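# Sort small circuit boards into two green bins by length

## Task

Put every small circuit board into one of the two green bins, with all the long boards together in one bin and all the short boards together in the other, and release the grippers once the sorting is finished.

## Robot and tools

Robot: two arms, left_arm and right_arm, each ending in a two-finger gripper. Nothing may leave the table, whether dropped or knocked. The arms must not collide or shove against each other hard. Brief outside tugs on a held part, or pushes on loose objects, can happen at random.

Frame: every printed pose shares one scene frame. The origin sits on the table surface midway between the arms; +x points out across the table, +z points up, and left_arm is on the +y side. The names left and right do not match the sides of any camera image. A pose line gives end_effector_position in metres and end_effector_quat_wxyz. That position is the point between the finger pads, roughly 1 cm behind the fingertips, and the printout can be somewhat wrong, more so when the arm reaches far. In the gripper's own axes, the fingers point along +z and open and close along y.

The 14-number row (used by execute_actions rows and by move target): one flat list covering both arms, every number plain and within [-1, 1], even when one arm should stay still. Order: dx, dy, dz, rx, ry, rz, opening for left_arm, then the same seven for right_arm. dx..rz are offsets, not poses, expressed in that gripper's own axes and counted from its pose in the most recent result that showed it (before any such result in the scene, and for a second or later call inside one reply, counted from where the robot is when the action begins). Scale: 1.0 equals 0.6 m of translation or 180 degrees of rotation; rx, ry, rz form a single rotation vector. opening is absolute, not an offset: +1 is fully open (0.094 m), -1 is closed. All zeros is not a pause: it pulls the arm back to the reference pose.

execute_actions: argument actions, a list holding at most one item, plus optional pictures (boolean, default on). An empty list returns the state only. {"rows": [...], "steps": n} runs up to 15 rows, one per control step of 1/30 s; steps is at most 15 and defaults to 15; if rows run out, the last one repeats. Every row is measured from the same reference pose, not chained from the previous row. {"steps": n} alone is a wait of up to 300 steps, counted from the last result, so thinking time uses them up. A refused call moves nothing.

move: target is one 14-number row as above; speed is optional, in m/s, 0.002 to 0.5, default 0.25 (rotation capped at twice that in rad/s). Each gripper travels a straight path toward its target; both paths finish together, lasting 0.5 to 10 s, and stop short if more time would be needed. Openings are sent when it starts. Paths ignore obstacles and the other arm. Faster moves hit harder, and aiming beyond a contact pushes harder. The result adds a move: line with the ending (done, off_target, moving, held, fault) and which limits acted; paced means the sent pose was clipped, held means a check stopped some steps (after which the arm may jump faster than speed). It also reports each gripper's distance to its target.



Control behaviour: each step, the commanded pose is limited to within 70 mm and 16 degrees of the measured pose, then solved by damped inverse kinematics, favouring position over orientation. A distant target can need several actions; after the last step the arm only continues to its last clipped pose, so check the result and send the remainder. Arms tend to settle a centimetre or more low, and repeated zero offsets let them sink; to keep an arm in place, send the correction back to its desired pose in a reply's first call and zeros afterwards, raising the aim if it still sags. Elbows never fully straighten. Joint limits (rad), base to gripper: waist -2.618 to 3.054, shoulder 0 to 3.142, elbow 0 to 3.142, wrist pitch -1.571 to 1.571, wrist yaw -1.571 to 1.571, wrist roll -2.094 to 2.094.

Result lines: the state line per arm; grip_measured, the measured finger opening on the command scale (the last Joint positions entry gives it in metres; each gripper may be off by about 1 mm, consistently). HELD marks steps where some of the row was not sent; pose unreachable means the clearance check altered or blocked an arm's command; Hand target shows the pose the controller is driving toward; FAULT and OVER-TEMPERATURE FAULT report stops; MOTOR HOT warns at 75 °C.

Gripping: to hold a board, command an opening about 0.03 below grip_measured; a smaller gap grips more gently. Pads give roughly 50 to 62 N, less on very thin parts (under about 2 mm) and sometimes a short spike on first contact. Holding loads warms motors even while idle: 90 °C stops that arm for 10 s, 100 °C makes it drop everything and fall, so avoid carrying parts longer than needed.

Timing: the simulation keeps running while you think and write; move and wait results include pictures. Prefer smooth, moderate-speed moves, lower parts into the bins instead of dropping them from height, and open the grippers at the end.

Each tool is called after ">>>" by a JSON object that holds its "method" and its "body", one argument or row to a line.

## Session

>>> {"method": "execute_actions", "body": {
  "actions": []
}}

Scene clock: 0.00 s of 6800.00 s.
left_arm: end_effector_position=(+0.6083, +0.1591, +0.3831) grip_measured=+1.000 end_effector_quat_wxyz=(+0.643, +0.040, +0.688, +0.334) | right_arm: end_effector_position=(+0.2981, -0.0487, +0.1162) grip_measured=+1.000 end_effector_quat_wxyz=(+0.464, +0.249, +0.734, +0.429)
Joint positions: left_arm=[-0.468  2.438  2.515  0.012 -0.985  0.611  0.094] | right_arm=[1.038 1.669 0.431 0.989 0.62  1.22  0.094]
Joint velocities: left_arm=[-0.002 -0.002 -0.022 -0.007  0.037  0.007  0.   ] | right_arm=[-0.002 -0.002 -0.002 -0.066 -0.007 -0.095  0.   ]
Motor temperatures (°C, as the motors report them): left_arm=[21 25 24 22 21 21] | right_arm=[19 23 22 20 21 21]
Hand target (left_arm): +0.605, +0.161, +0.394; +0.649, +0.033, +0.685, +0.330
Hand target (right_arm): +0.300, -0.047, +0.123; +0.468, +0.250, +0.728, +0.434

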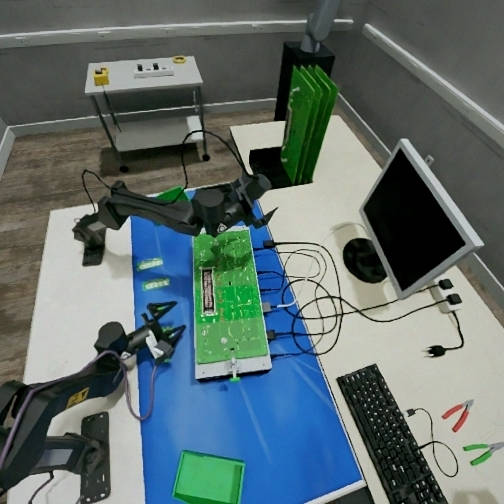

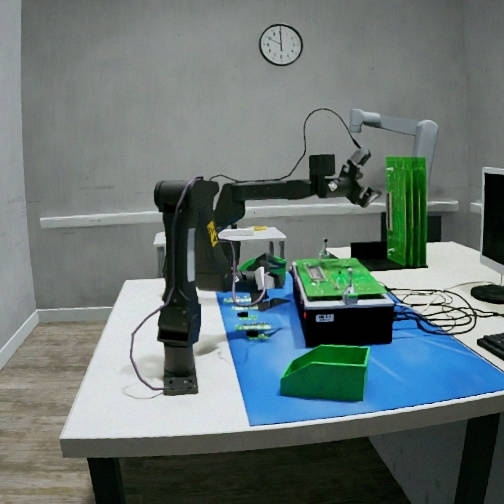

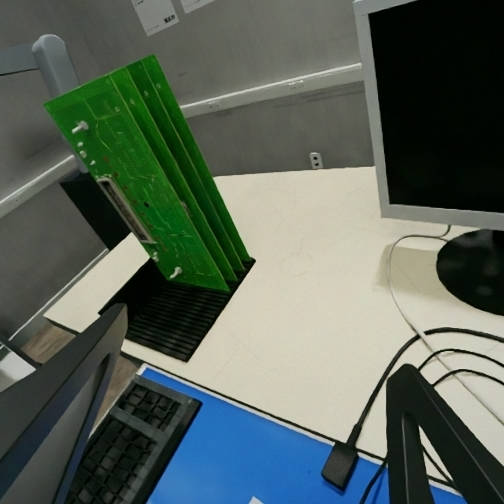

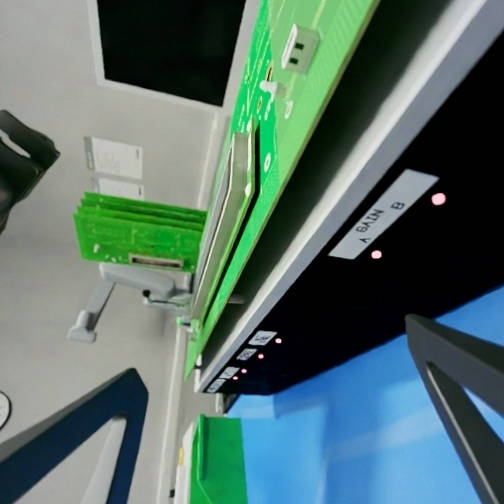

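>>> {"method": "move", "body": {
  "target": [0.467,0.142,-0.573,0.238,0.458,-0.028,0.2,-0.05,-0.072,-0.192,0.3,0.325,-0.174,0.2]
}}

>>> {"method": "move", "body": {
  "target": [0,0,0.19,0,0,0,0.2,0,0,0.1,0,0,0,0.2]
}}

Scene clock: 10.40 s of 6800.00 s.
left_arm: end_effector_position=(+0.2160, +0.2133, +0.1661) grip_measured=+0.203 end_effector_quat_wxyz=(-0.005, +0.002, +1.000, +0.000) | right_arm: end_effector_position=(+0.2066, -0.1428, +0.1104) grip_measured=+0.203 end_effector_quat_wxyz=(+0.000, +0.001, +1.000, -0.013)
Joint positions: left_arm=[-0.523  1.577  1.464 -1.466  0.006 -0.617  0.057] | right_arm=[ 0.789  1.597  1.263 -1.255  0.019  0.806  0.056]
Joint velocities: left_arm=[ 0.002 -0.007  0.007  0.007 -0.066 -0.022 -0.   ] | right_arm=[-0.017 -0.012  0.007 -0.022  0.037  0.037  0.   ]
Motor temperatures (°C, as the motors report them): left_arm=[21 31 25 23 21 21] | right_arm=[19 24 23 21 21 21]
Hand target (left_arm): +0.214, +0.216, +0.169; -0.002, +0.000, +1.000, -0.006
Hand target (right_arm): +0.211, -0.140, +0.117; +0.004, +0.001, +1.000, -0.008
Off the commanded pose (left_arm): 0.008 m, 1 deg.
Off the commanded pose (right_arm): 0.007 m, 2 deg.
After step 90, 3.57 s passed at rest.
move: done

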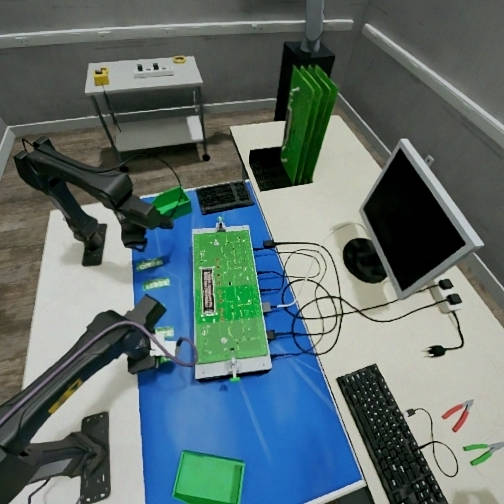

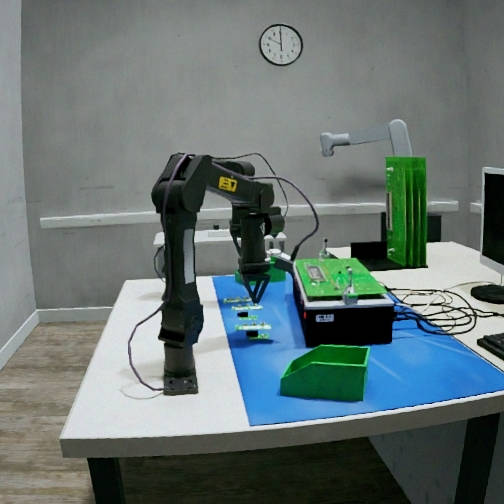

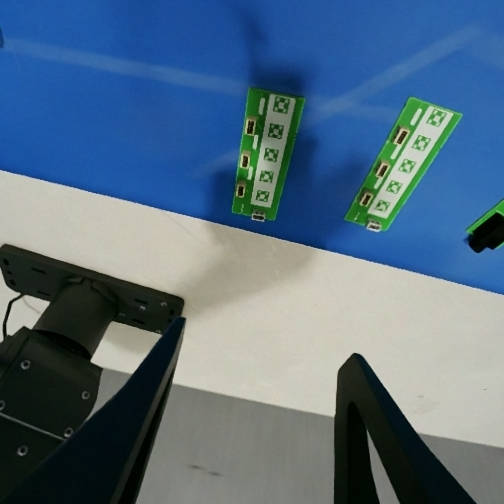

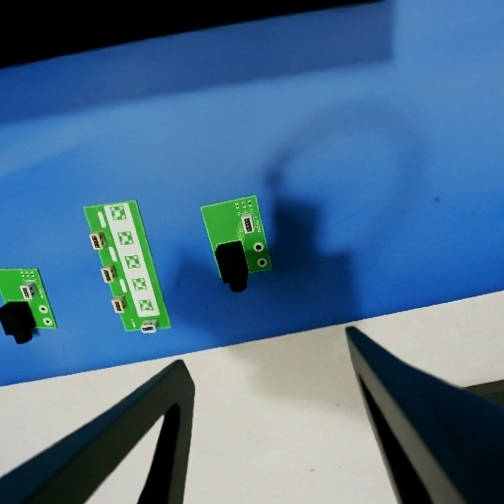

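Scene clock: 11.60 s of 6800.00 s.
left_arm: end_effector_position=(+0.2135, +0.2151, +0.0552) grip_measured=+0.203 end_effector_quat_wxyz=(-0.006, +0.002, +1.000, +0.001) | right_arm: end_effector_position=(+0.2056, -0.1439, +0.0520) grip_measured=+0.203 end_effector_quat_wxyz=(-0.000, +0.000, +1.000, -0.014)
Joint positions: left_arm=[-0.523  1.607  1.048 -1.023  0.006 -0.617  0.057] | right_arm=[ 0.789  1.641  1.071 -1.022  0.019  0.806  0.056]
Joint velocities: left_arm=[-0.027  0.002 -0.012 -0.022 -0.007 -0.022 -0.   ] | right_arm=[-0.002  0.002  0.017 -0.095 -0.037 -0.037 -0.001]
Motor temperatures (°C, as the motors report them): left_arm=[21 31 25 23 21 21] | right_arm=[19 24 23 21 21 21]
Hand target (left_arm): +0.214, +0.215, +0.052; -0.005, +0.002, +1.000, +0.000
Hand target (right_arm): +0.206, -0.144, +0.050; +0.000, +0.000, +1.000, -0.013
Off the commanded pose (left_arm): 0.004 m, 0 deg.
Off the commanded pose (right_arm): 0.002 m, 0 deg.
move: done

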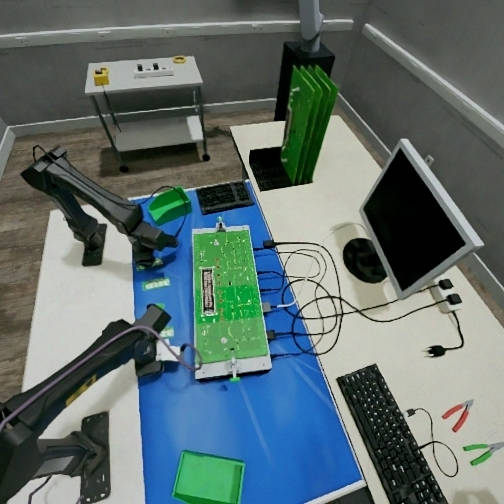

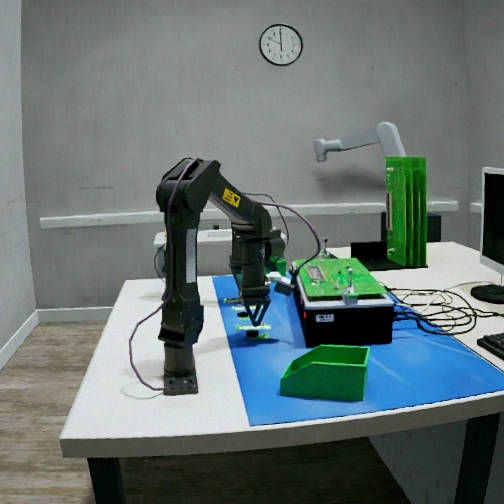

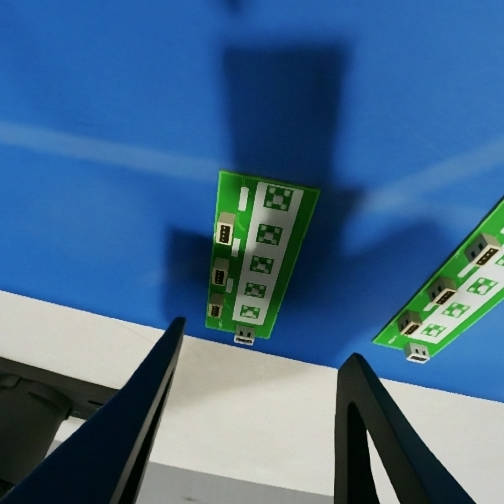

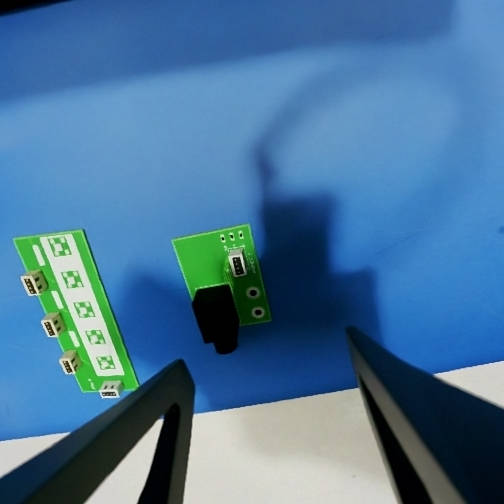

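>>> {"method": "move", "body": {
  "target": [0.005,0.017,0.082,0.007,0,0,0.2,-0.008,0.03,0.086,-0.006,0,0,0.2],
  "speed": 0.05
}}

>>> {"method": "execute_actions", "body": {
  "actions": [
    {"rows":[[0,0,0.018,0,0,0,0,0,0,0.014,0,0,0,0],[0,0,0.018,0,0,0,-0.1,0,0,0.014,0,0,0,-0.1],[0,0,0.018,0,0,0,-0.2,0,0,0.014,0,0,0,-0.2],[0,0,0.018,0,0,0,-0.25,0,0,0.014,0,0,0,-0.25],[0,0,0.018,0,0,0,-0.29,0,0,0.014,0,0,0,-0.29],[0,0,0.018,0,0,0,-0.335,0,0,0.014,0,0,0,-0.335]]}
  ]
}}

Scene clock: 19.00 s of 6800.00 s.
left_arm: end_effector_position=(+0.2077, +0.2254, +0.0151) grip_measured=+0.203 end_effector_quat_wxyz=(-0.008, +0.004, +1.000, -0.007) | right_arm: end_effector_position=(+0.2099, -0.1316, +0.0084) grip_measured=+0.202 end_effector_quat_wxyz=(-0.003, +0.001, +1.000, -0.010)
Joint positions: left_arm=[-0.494  1.627  0.897 -0.847  0.02  -0.583  0.057] | right_arm=[ 0.802  1.751  1.008 -0.846  0.009  0.82   0.056]
Joint velocities: left_arm=[ 0.007 -0.002 -0.007  0.066 -0.022  0.037 -0.   ] | right_arm=[ 0.002  0.002 -0.022  0.007 -0.007  0.037  0.001]
Motor temperatures (°C, as the motors report them): left_arm=[21 30 25 22 21 21] | right_arm=[19 24 23 21 21 21]
Hand target (left_arm): +0.209, +0.226, +0.007; -0.006, +0.002, +1.000, -0.010
Hand target (right_arm): +0.210, -0.127, +0.000; -0.001, +0.000, +1.000, -0.005
Off the commanded pose (left_arm): 0.009 m, 1 deg.
Off the commanded pose (right_arm): 0.009 m, 1 deg.
After step 90, 3.07 s passed at rest.
move: done

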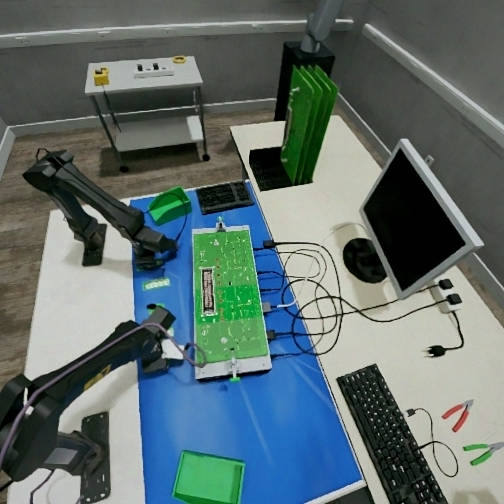

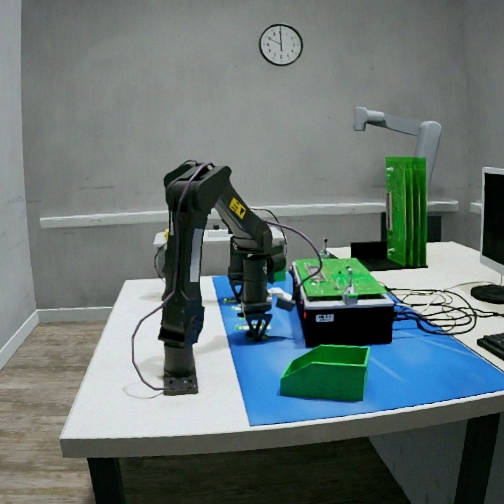

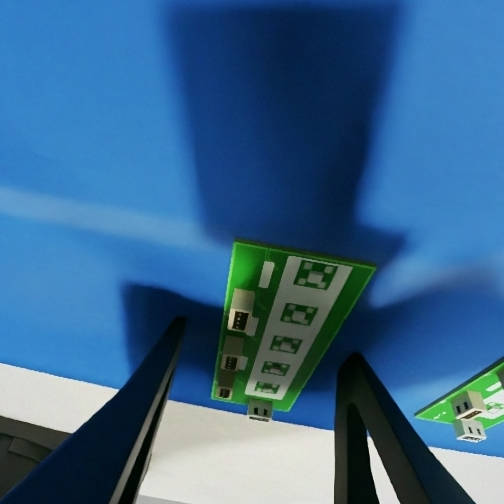

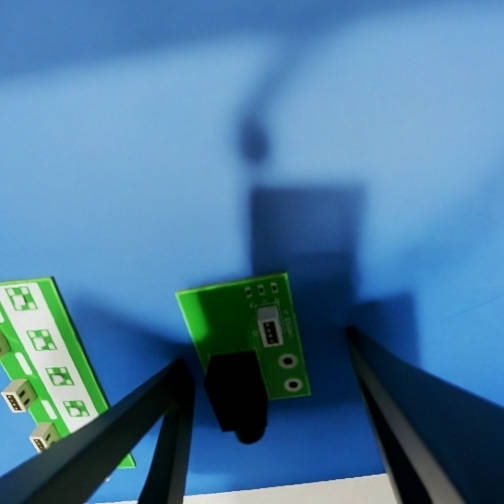

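Scene clock: 19.50 s of 6800.00 s.
left_arm: end_effector_position=(+0.2097, +0.2227, +0.0148) grip_measured=-0.320 end_effector_quat_wxyz=(-0.005, +0.004, +1.000, -0.013) | right_arm: end_effector_position=(+0.2108, -0.1298, +0.0083) grip_measured=-0.322 end_effector_quat_wxyz=(-0.001, +0.001, +1.000, -0.006)
Joint positions: left_arm=[-0.494  1.628  0.897 -0.834  0.027 -0.583  0.032] | right_arm=[ 0.803  1.751  1.008 -0.838  0.006  0.82   0.032]
Joint velocities: left_arm=[-0.007  0.012 -0.007  0.051 -0.037 -0.022 -0.001] | right_arm=[ 0.002  0.002  0.012  0.022 -0.007  0.022  0.001]
Motor temperatures (°C, as the motors report them): left_arm=[21 30 25 22 21 21] | right_arm=[19 24 23 21 21 21]
Hand target (left_arm): +0.207, +0.226, +0.005; -0.008, +0.004, +1.000, -0.006
Hand target (right_arm): +0.210, -0.132, +0.000; -0.003, +0.001, +1.000, -0.010
Off the commanded pose (left_arm): 0.011 m, 1 deg.
Off the commanded pose (right_arm): 0.009 m, 0 deg.
Steps of this call (steps 1 to 15: all 15 steps of this action). Readings (end_effector_position):
1: left_arm (+0.2080, +0.2245, +0.0151) | right_arm (+0.2100, -0.1306, +0.0083)
2: left_arm (+0.2089, +0.2231, +0.0149) | right_arm (+0.2104, -0.1298, +0.0083)
4: left_arm (+0.2094, +0.2228, +0.0148) | right_arm (+0.2107, -0.1298, +0.0083)
8: left_arm (+0.2097, +0.2227, +0.0148) | right_arm (+0.2108, -0.1298, +0.0083)
15: the state above

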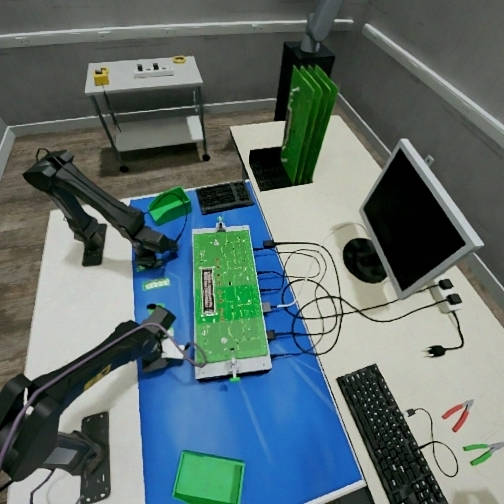

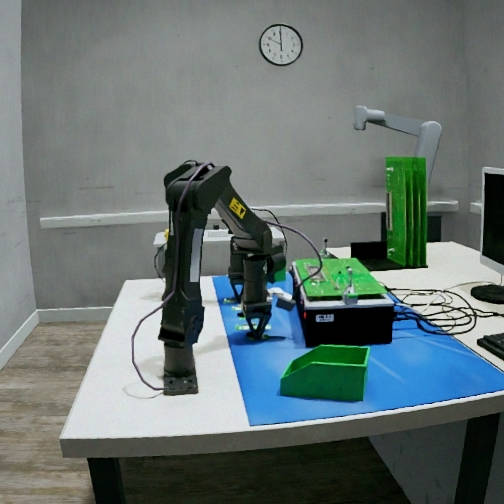

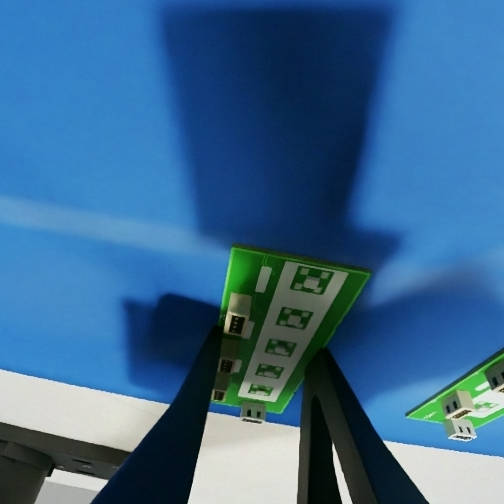

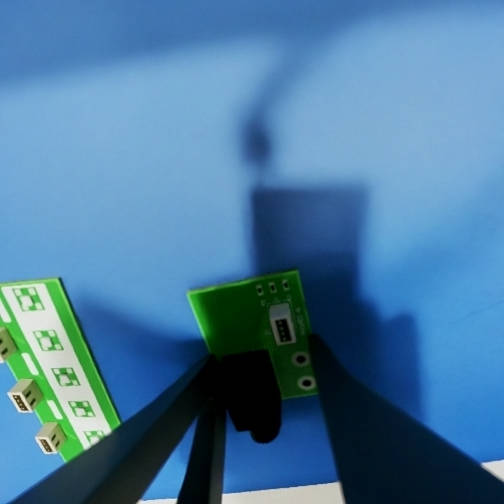

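>>> {"method": "move", "body": {
  "target": [0,0,-0.2,0,0,0,-0.345,0,0,-0.2,0,0,0,-0.355]
}}

>>> {"method": "move", "body": {
  "target": [-0.18,0.42,-0.02,0,-0.01,-0.07,-0.345,-0.15,-0.545,-0.01,0,-0.012,0.1,-0.355]
}}

Scene clock: 24.67 s of 6800.00 s.
left_arm: end_effector_position=(+0.2091, +0.2231, +0.1269) grip_measured=-0.328 end_effector_quat_wxyz=(-0.011, +0.006, +1.000, -0.009) | right_arm: end_effector_position=(+0.2090, -0.1317, +0.1187) grip_measured=-0.338 end_effector_quat_wxyz=(-0.010, +0.001, +1.000, -0.015)
Joint positions: left_arm=[-0.494  1.527  1.259 -1.312  0.027 -0.579  0.032] | right_arm=[ 0.803  1.648  1.348 -1.307  0.006  0.82   0.031]
Joint velocities: left_arm=[-0.032 -0.012  0.002  0.007 -0.022 -0.007  0.   ] | right_arm=[ 0.017  0.002 -0.012 -0.051  0.037  0.007  0.001]
Motor temperatures (°C, as the motors report them): left_arm=[21 29 25 22 21 21] | right_arm=[19 24 23 21 21 21]
Hand target (left_arm): +0.212, +0.224, +0.135; -0.005, +0.004, +1.000, -0.013
Hand target (right_arm): +0.212, -0.129, +0.128; -0.001, +0.001, +1.000, -0.006
Off the commanded pose (left_arm): 0.008 m, 1 deg.
Off the commanded pose (right_arm): 0.010 m, 1 deg.
After step 90, 0.93 s passed at rest.
move: done

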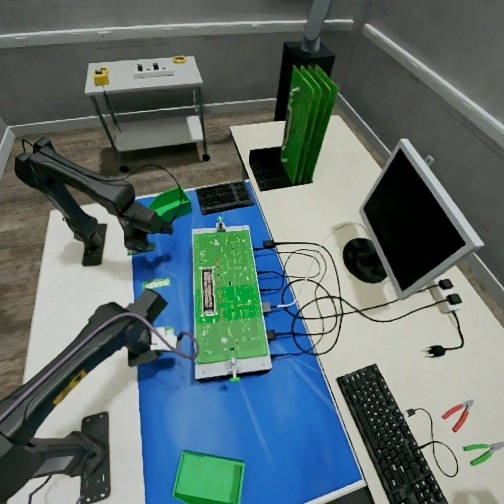

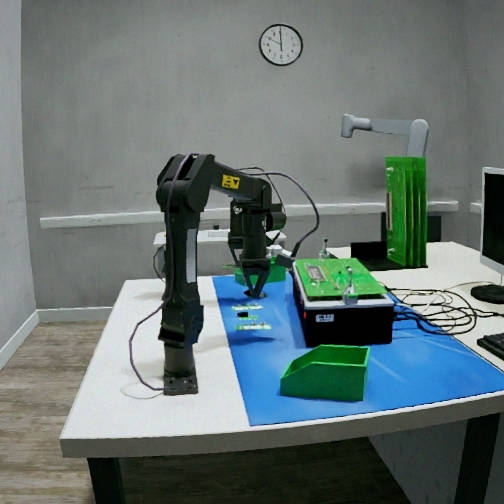

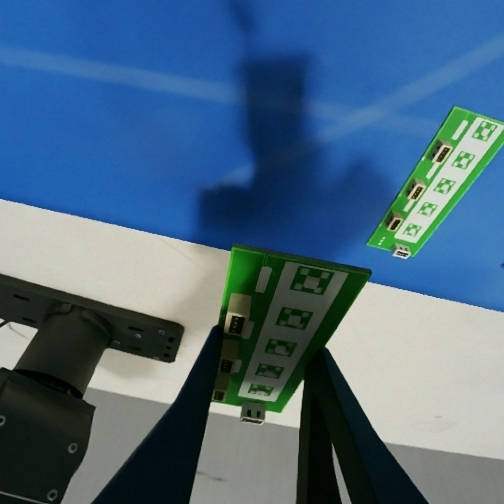

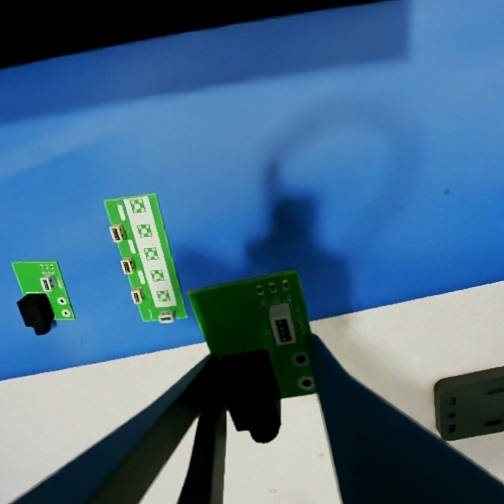

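Scene clock: 26.60 s of 6800.00 s.
left_arm: end_effector_position=(+0.3166, +0.4738, +0.1307) grip_measured=-0.328 end_effector_quat_wxyz=(+0.004, -0.107, +0.994, -0.001) | right_arm: end_effector_position=(+0.2950, -0.4562, +0.1190) grip_measured=-0.338 end_effector_quat_wxyz=(-0.009, +0.161, +0.987, -0.010)
Joint positions: left_arm=[ 0.41   1.808  1.584 -1.338  0.003  0.097  0.032] | right_arm=[-0.404  1.704  1.412 -1.292  0.024 -0.065  0.031]
Joint velocities: left_arm=[ 0.002  0.007  0.012 -0.022 -0.037  0.051  0.001] | right_arm=[-0.012  0.002  0.012  0.037  0.022  0.007 -0.   ]
Motor temperatures (°C, as the motors report them): left_arm=[21 29 25 22 21 21] | right_arm=[19 25 23 21 21 21]
Hand target (left_arm): +0.320, +0.476, +0.137; +0.009, -0.104, +0.995, +0.002
Hand target (right_arm): +0.301, -0.458, +0.126; +0.003, +0.157, +0.987, -0.010
Off the commanded pose (left_arm): 0.004 m, 1 deg.
Off the commanded pose (right_arm): 0.014 m, 3 deg.
move: off_target (right_arm)

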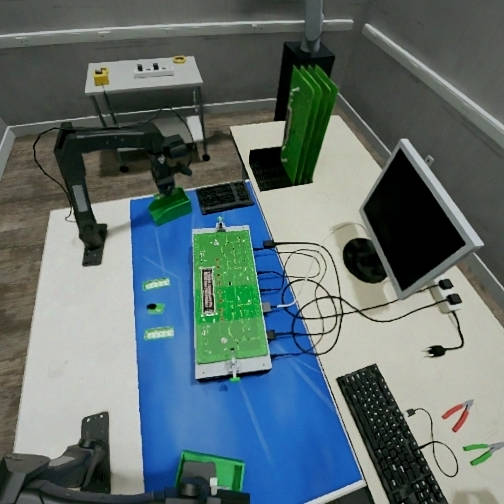

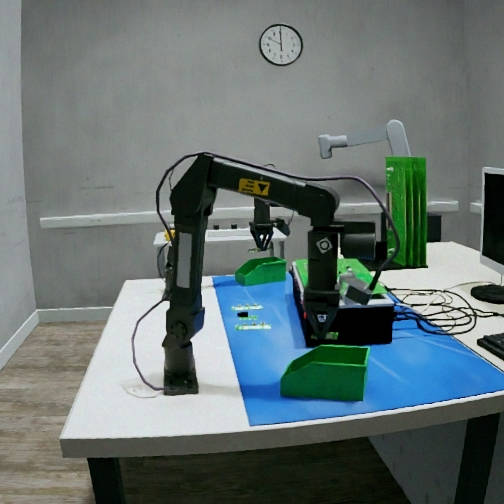

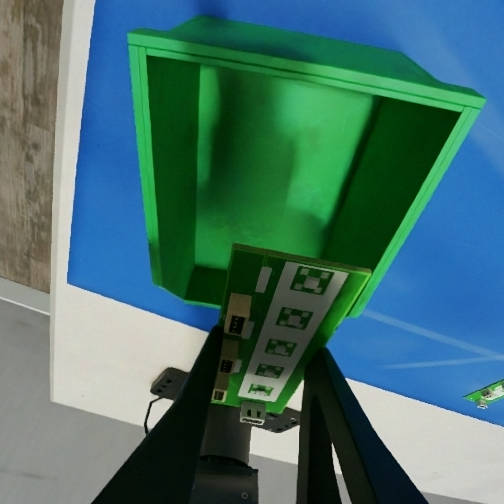

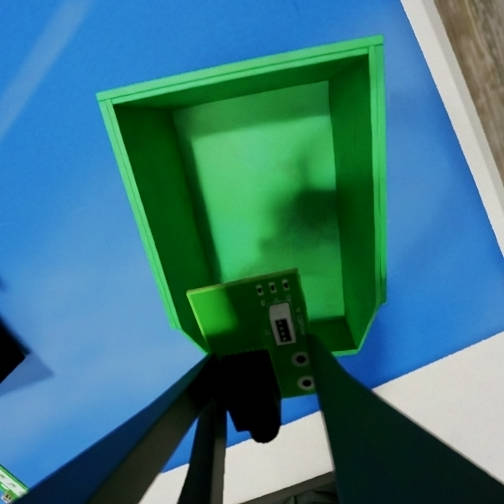

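>>> {"method": "move", "body": {
  "target": [0.012,0.012,0.14,0,0,0,-0.345,0.01,-0.01,0.135,0,0,0,-0.355],
  "speed": 0.12
}}

>>> {"method": "move", "body": {
  "target": [0,0,-0.15,0,-0.008,0,-0.1,0,0,-0.16,0,-0.02,0,-0.1]
}}

>>> {"method": "move", "body": {
  "target": [0.26,-0.545,0.125,0.008,-0.005,0.1,0.2,0,0,0,0,0,0,-0.1]
}}

Scene clock: 34.03 s of 6800.00 s.
left_arm: end_effector_position=(+0.3071, +0.4763, +0.0489) grip_measured=-0.328 end_effector_quat_wxyz=(+0.001, -0.106, +0.994, -0.001) | right_arm: end_effector_position=(+0.2854, -0.4581, +0.0392) grip_measured=-0.338 end_effector_quat_wxyz=(-0.013, +0.160, +0.987, -0.009)
Joint positions: left_arm=[ 0.426  1.829  1.281 -1.022  0.003  0.117  0.032] | right_arm=[-0.423  1.745  1.135 -0.983  0.024 -0.085  0.031]
Joint velocities: left_arm=[ 0.012  0.007  0.002  0.022 -0.095  0.066  0.   ] | right_arm=[-0.012  0.002  0.002  0.051 -0.037 -0.022 -0.001]
Motor temperatures (°C, as the motors report them): left_arm=[21 29 26 22 21 21] | right_arm=[19 25 24 21 21 21]
Hand target (left_arm): +0.307, +0.479, +0.047; +0.004, -0.107, +0.994, -0.000
Hand target (right_arm): +0.286, -0.461, +0.038; -0.009, +0.161, +0.987, -0.010
Off the commanded pose (left_arm): 0.004 m, 0 deg.
Off the commanded pose (right_arm): 0.003 m, 1 deg.
After step 90, 3.13 s passed at rest.
move: done

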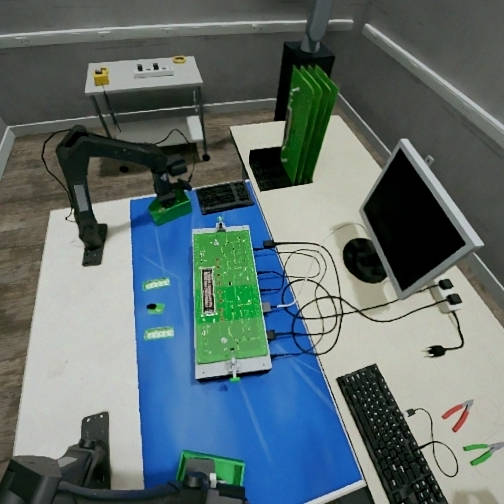

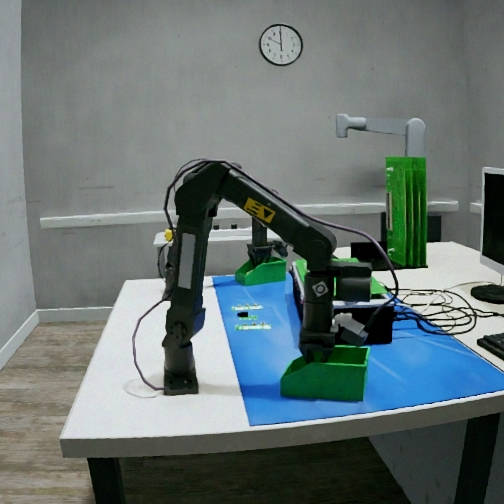

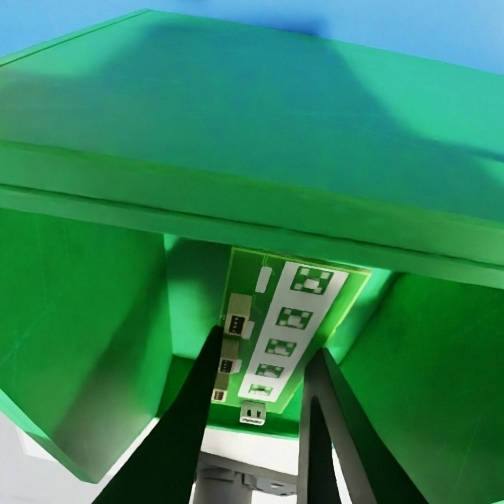

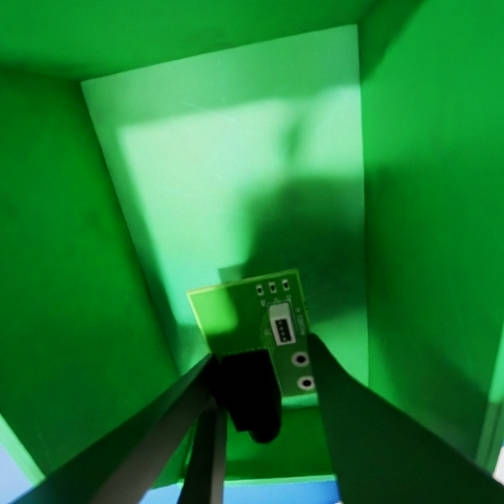

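Scene clock: 35.13 s of 6800.00 s.
left_arm: end_effector_position=(+0.3067, +0.4762, +0.1323) grip_measured=-0.103 end_effector_quat_wxyz=(+0.008, -0.106, +0.994, +0.000) | right_arm: end_effector_position=(+0.2838, -0.4574, +0.1265) grip_measured=-0.103 end_effector_quat_wxyz=(+0.005, +0.160, +0.987, -0.013)
Joint positions: left_arm=[ 0.426  1.768  1.541 -1.328  0.003  0.117  0.042] | right_arm=[-0.423  1.637  1.369 -1.285  0.023 -0.085  0.042]
Joint velocities: left_arm=[ 0.002  0.012  0.002 -0.007 -0.066  0.066 -0.001] | right_arm=[-0.002  0.007 -0.007  0.022 -0.066  0.007 -0.001]
Motor temperatures (°C, as the motors report them): left_arm=[21 29 26 22 21 21] | right_arm=[19 25 24 21 21 21]
Hand target (left_arm): +0.308, +0.476, +0.139; +0.013, -0.106, +0.994, +0.000
Hand target (right_arm): +0.288, -0.458, +0.135; +0.018, +0.160, +0.987, -0.013
Off the commanded pose (left_arm): 0.007 m, 1 deg.
Off the commanded pose (right_arm): 0.010 m, 1 deg.
move: done

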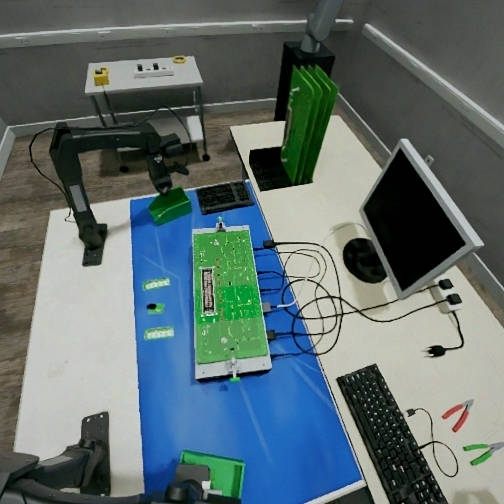

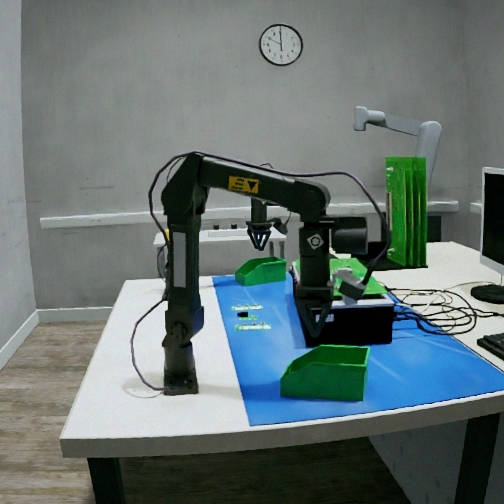

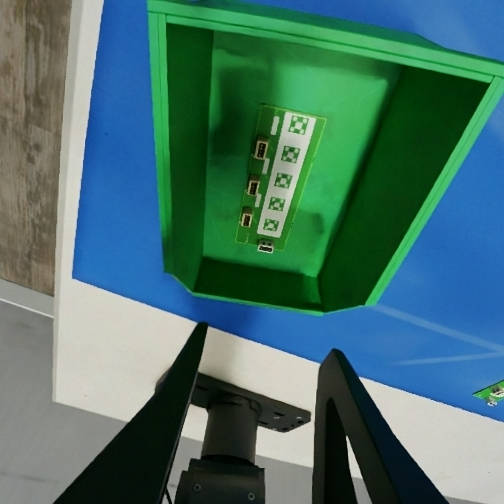

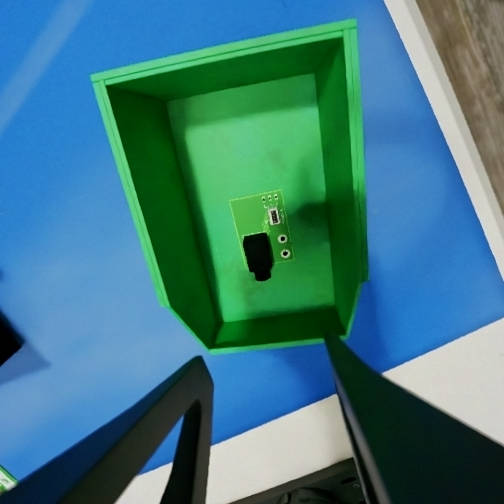

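Scene clock: 37.20 s of 6800.00 s.
left_arm: end_effector_position=(+0.2145, +0.1281, +0.0530) grip_measured=+0.197 end_effector_quat_wxyz=(-0.004, +0.055, +0.998, -0.015) | right_arm: end_effector_position=(+0.2837, -0.4573, +0.1265) grip_measured=-0.103 end_effector_quat_wxyz=(+0.005, +0.160, +0.987, -0.013)
Joint positions: left_arm=[-0.729  1.803  1.264 -1.017  0.027 -0.716  0.056] | right_arm=[-0.423  1.637  1.369 -1.286  0.023 -0.085  0.042]
Joint velocities: left_arm=[-0.027 -0.007 -0.002  0.066  0.022 -0.022 -0.001] | right_arm=[ 0.007  0.002  0.002  0.022  0.051  0.007 -0.   ]
Motor temperatures (°C, as the motors report them): left_arm=[21 29 26 22 21 21] | right_arm=[19 25 24 21 21 21]
Hand target (left_arm): +0.223, +0.122, +0.058; +0.010, +0.051, +0.998, -0.022
Hand target (right_arm): +0.284, -0.457, +0.127; +0.005, +0.160, +0.987, -0.013
Off the commanded pose (left_arm): 0.011 m, 2 deg.
Off the commanded pose (right_arm): 0.000 m, 0 deg.
move: off_target (left_arm)

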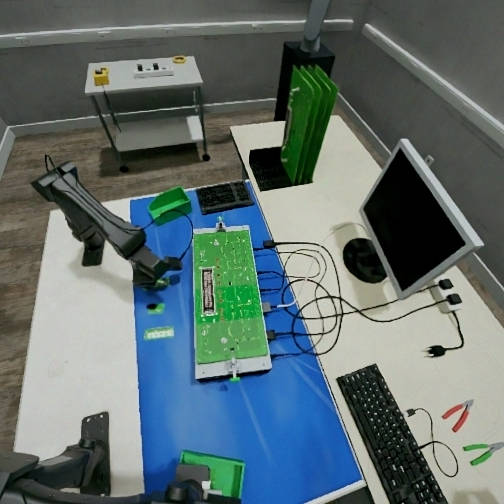

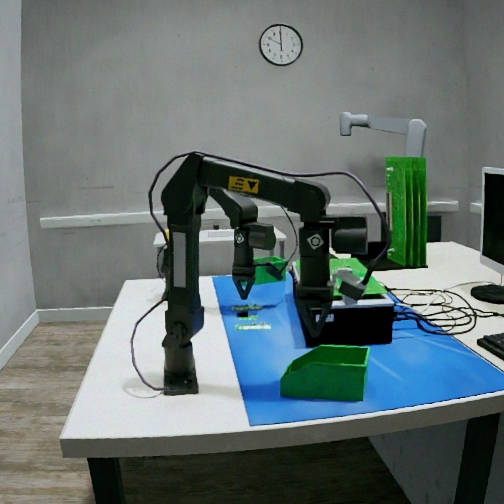

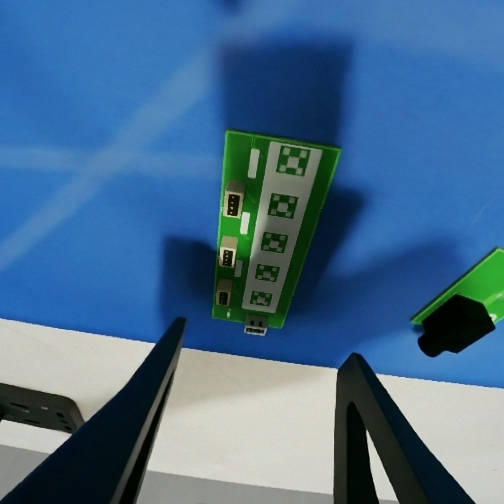

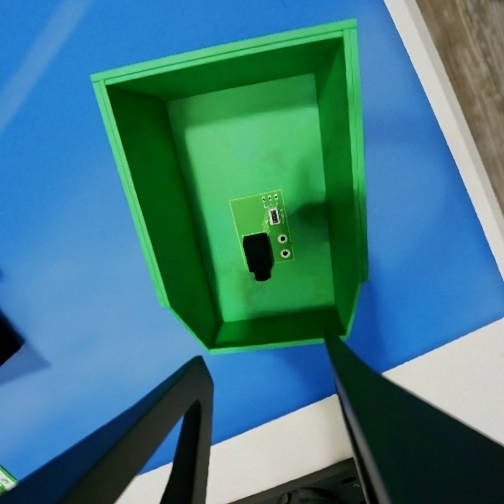

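>>> {"method": "move", "body": {
  "target": [-0.015,0.006,0.078,0,0,-0.008,0.2,0,0,0,0,0,0,0.2],
  "speed": 0.05
}}

>>> {"method": "execute_actions", "body": {
  "actions": [
    {"rows":[[0,0,0.018,0,0,0,0,0,0,0,0,0,0,0.2],[0,0,0.018,0,0,0,-0.1,0,0,0,0,0,0,0.2],[0,0,0.018,0,0,0,-0.2,0,0,0,0,0,0,0.2],[0,0,0.018,0,0,0,-0.25,0,0,0,0,0,0,0.2],[0,0,0.018,0,0,0,-0.29,0,0,0,0,0,0,0.2],[0,0,0.018,0,0,0,-0.32,0,0,0,0,0,0,0.2],[0,0,0.018,0,0,0,-0.345,0,0,0,0,0,0,0.2]]}
  ],
  "pictures": false
}}

>>> {"method": "move", "body": {
  "target": [0,0,-0.2,0,0,0,-0.345,0,0,0,0,0,0,0.2]
}}

Scene clock: 47.63 s of 6800.00 s.
left_arm: end_effector_position=(+0.2197, +0.1286, +0.0167) grip_measured=+0.197 end_effector_quat_wxyz=(-0.006, +0.047, +0.999, -0.014) | right_arm: end_effector_position=(+0.2837, -0.4573, +0.1265) grip_measured=+0.197 end_effector_quat_wxyz=(+0.005, +0.160, +0.987, -0.013)
Joint positions: left_arm=[-0.716  1.867  1.193 -0.886  0.028 -0.718  0.056] | right_arm=[-0.423  1.637  1.369 -1.286  0.023 -0.085  0.056]
Joint velocities: left_arm=[ 0.017 -0.012  0.017 -0.022  0.022 -0.066  0.001] | right_arm=[-0.002 -0.017 -0.002  0.022  0.022 -0.007  0.001]
Motor temperatures (°C, as the motors report them): left_arm=[21 29 27 22 21 21] | right_arm=[19 25 24 20 21 21]
Hand target (left_arm): +0.223, +0.130, +0.006; -0.004, +0.043, +0.999, -0.014
Hand target (right_arm): +0.284, -0.457, +0.127; +0.005, +0.160, +0.987, -0.013
Off the commanded pose (left_arm): 0.011 m, 1 deg.
Off the commanded pose (right_arm): 0.000 m, 0 deg.
After step 90, 6.23 s passed at rest.
move: off_target (left_arm)

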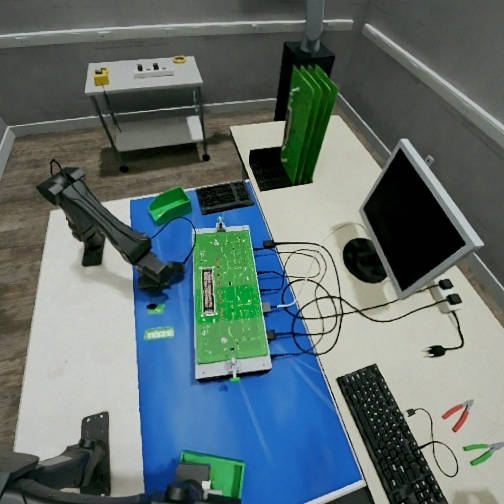

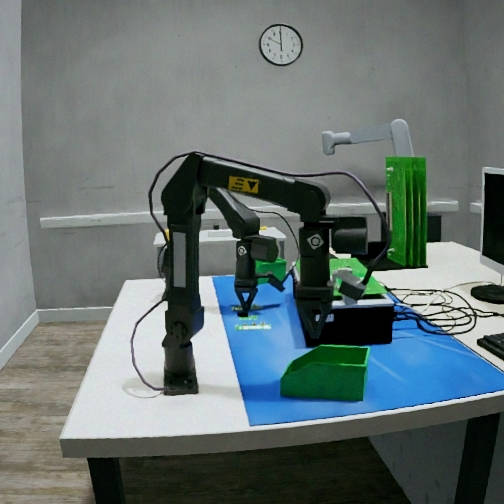

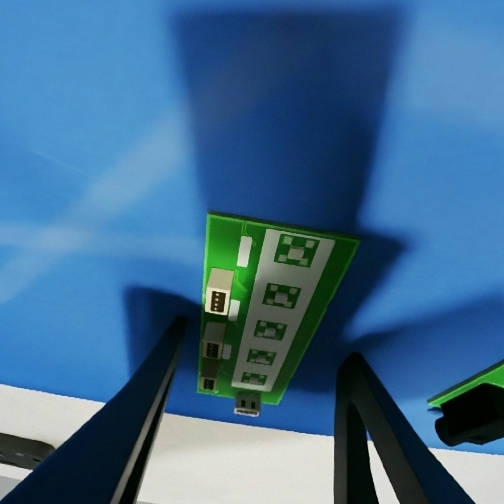

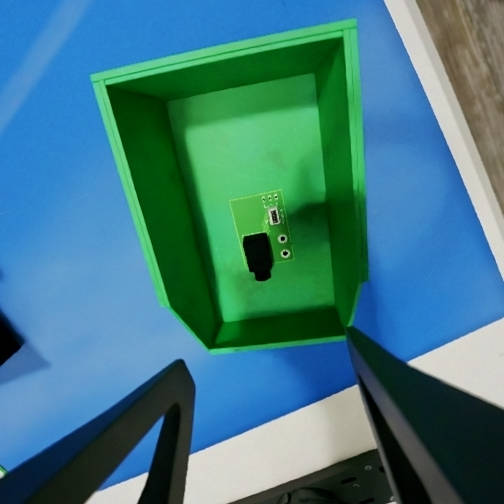

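Scene clock: 48.13 s of 6800.00 s.
left_arm: end_effector_position=(+0.2204, +0.1281, +0.0167) grip_measured=-0.327 end_effector_quat_wxyz=(-0.004, +0.047, +0.999, -0.015) | right_arm: end_effector_position=(+0.2837, -0.4573, +0.1265) grip_measured=+0.197 end_effector_quat_wxyz=(+0.005, +0.160, +0.987, -0.013)
Joint positions: left_arm=[-0.716  1.867  1.193 -0.882  0.028 -0.718  0.032] | right_arm=[-0.423  1.637  1.369 -1.286  0.023 -0.085  0.056]
Joint velocities: left_arm=[-0.007  0.002 -0.017 -0.051 -0.037 -0.037 -0.   ] | right_arm=[-0.027 -0.012  0.007  0.007 -0.022 -0.022 -0.001]
Motor temperatures (°C, as the motors report them): left_arm=[21 29 27 22 21 21] | right_arm=[19 25 24 20 21 21]
Hand target (left_arm): +0.219, +0.129, +0.006; -0.006, +0.047, +0.999, -0.014
Hand target (right_arm): +0.284, -0.457, +0.127; +0.005, +0.160, +0.987, -0.013
Off the commanded pose (left_arm): 0.011 m, 0 deg.
Off the commanded pose (right_arm): 0.000 m, 0 deg.
Steps of this call (steps 1 to 15: all 15 steps of this action). Readings (end_effector_position):
1: left_arm (+0.2198, +0.1286, +0.0167) | right_arm (+0.2837, -0.4573, +0.1265)
2: left_arm (+0.2200, +0.1284, +0.0167) | right_arm (+0.2837, -0.4573, +0.1265)
4: left_arm (+0.2202, +0.1283, +0.0167) | right_arm (+0.2837, -0.4573, +0.1265)
8: left_arm (+0.2204, +0.1282, +0.0167) | right_arm (+0.2837, -0.4573, +0.1265)
15: the state above

Scene clock: 49.60 s of 6800.00 s.
left_arm: end_effector_position=(+0.2194, +0.1293, +0.1297) grip_measured=-0.327 end_effector_quat_wxyz=(-0.008, +0.048, +0.999, -0.011) | right_arm: end_effector_position=(+0.2837, -0.4573, +0.1265) grip_measured=+0.197 end_effector_quat_wxyz=(+0.005, +0.160, +0.987, -0.013)
Joint positions: left_arm=[-0.716  1.779  1.544 -1.331  0.027 -0.716  0.032] | right_arm=[-0.423  1.637  1.369 -1.286  0.023 -0.085  0.056]
Joint velocities: left_arm=[ 0.032 -0.012 -0.007 -0.037  0.022 -0.007  0.   ] | right_arm=[ 0.007 -0.002  0.002 -0.037 -0.022 -0.037 -0.   ]
Motor temperatures (°C, as the motors report them): left_arm=[21 30 27 22 21 21] | right_arm=[19 25 24 20 21 21]
Hand target (left_arm): +0.222, +0.130, +0.137; -0.004, +0.047, +0.999, -0.015
Hand target (right_arm): +0.284, -0.457, +0.127; +0.005, +0.160, +0.987, -0.013
Off the commanded pose (left_arm): 0.008 m, 1 deg.
Off the commanded pose (right_arm): 0.000 m, 0 deg.
move: done

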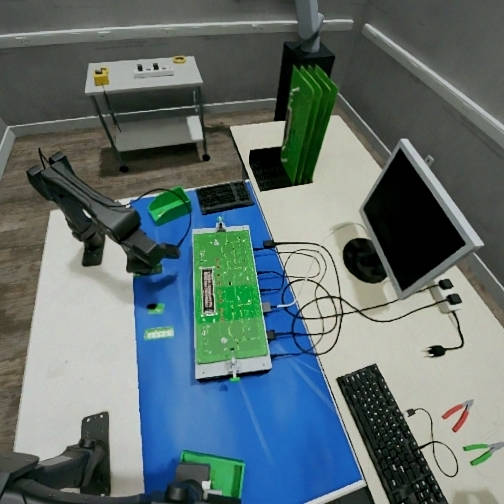

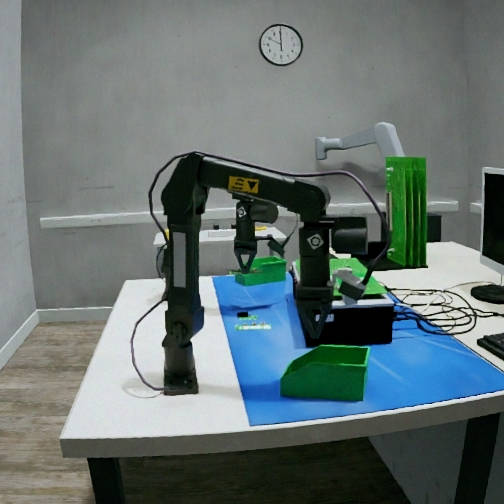

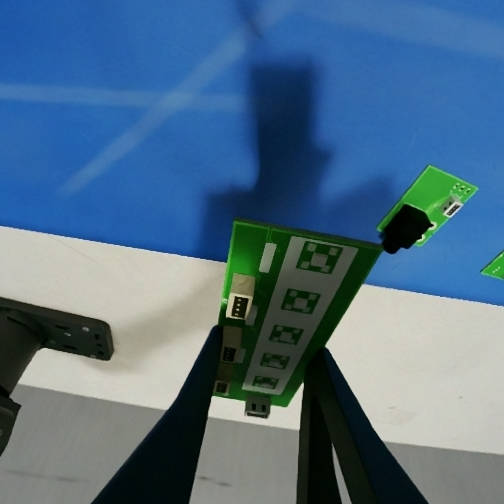

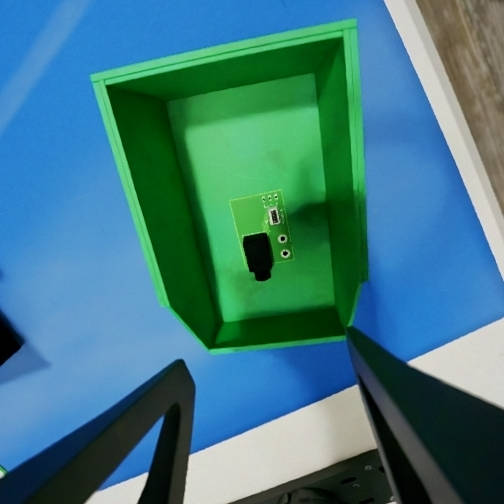

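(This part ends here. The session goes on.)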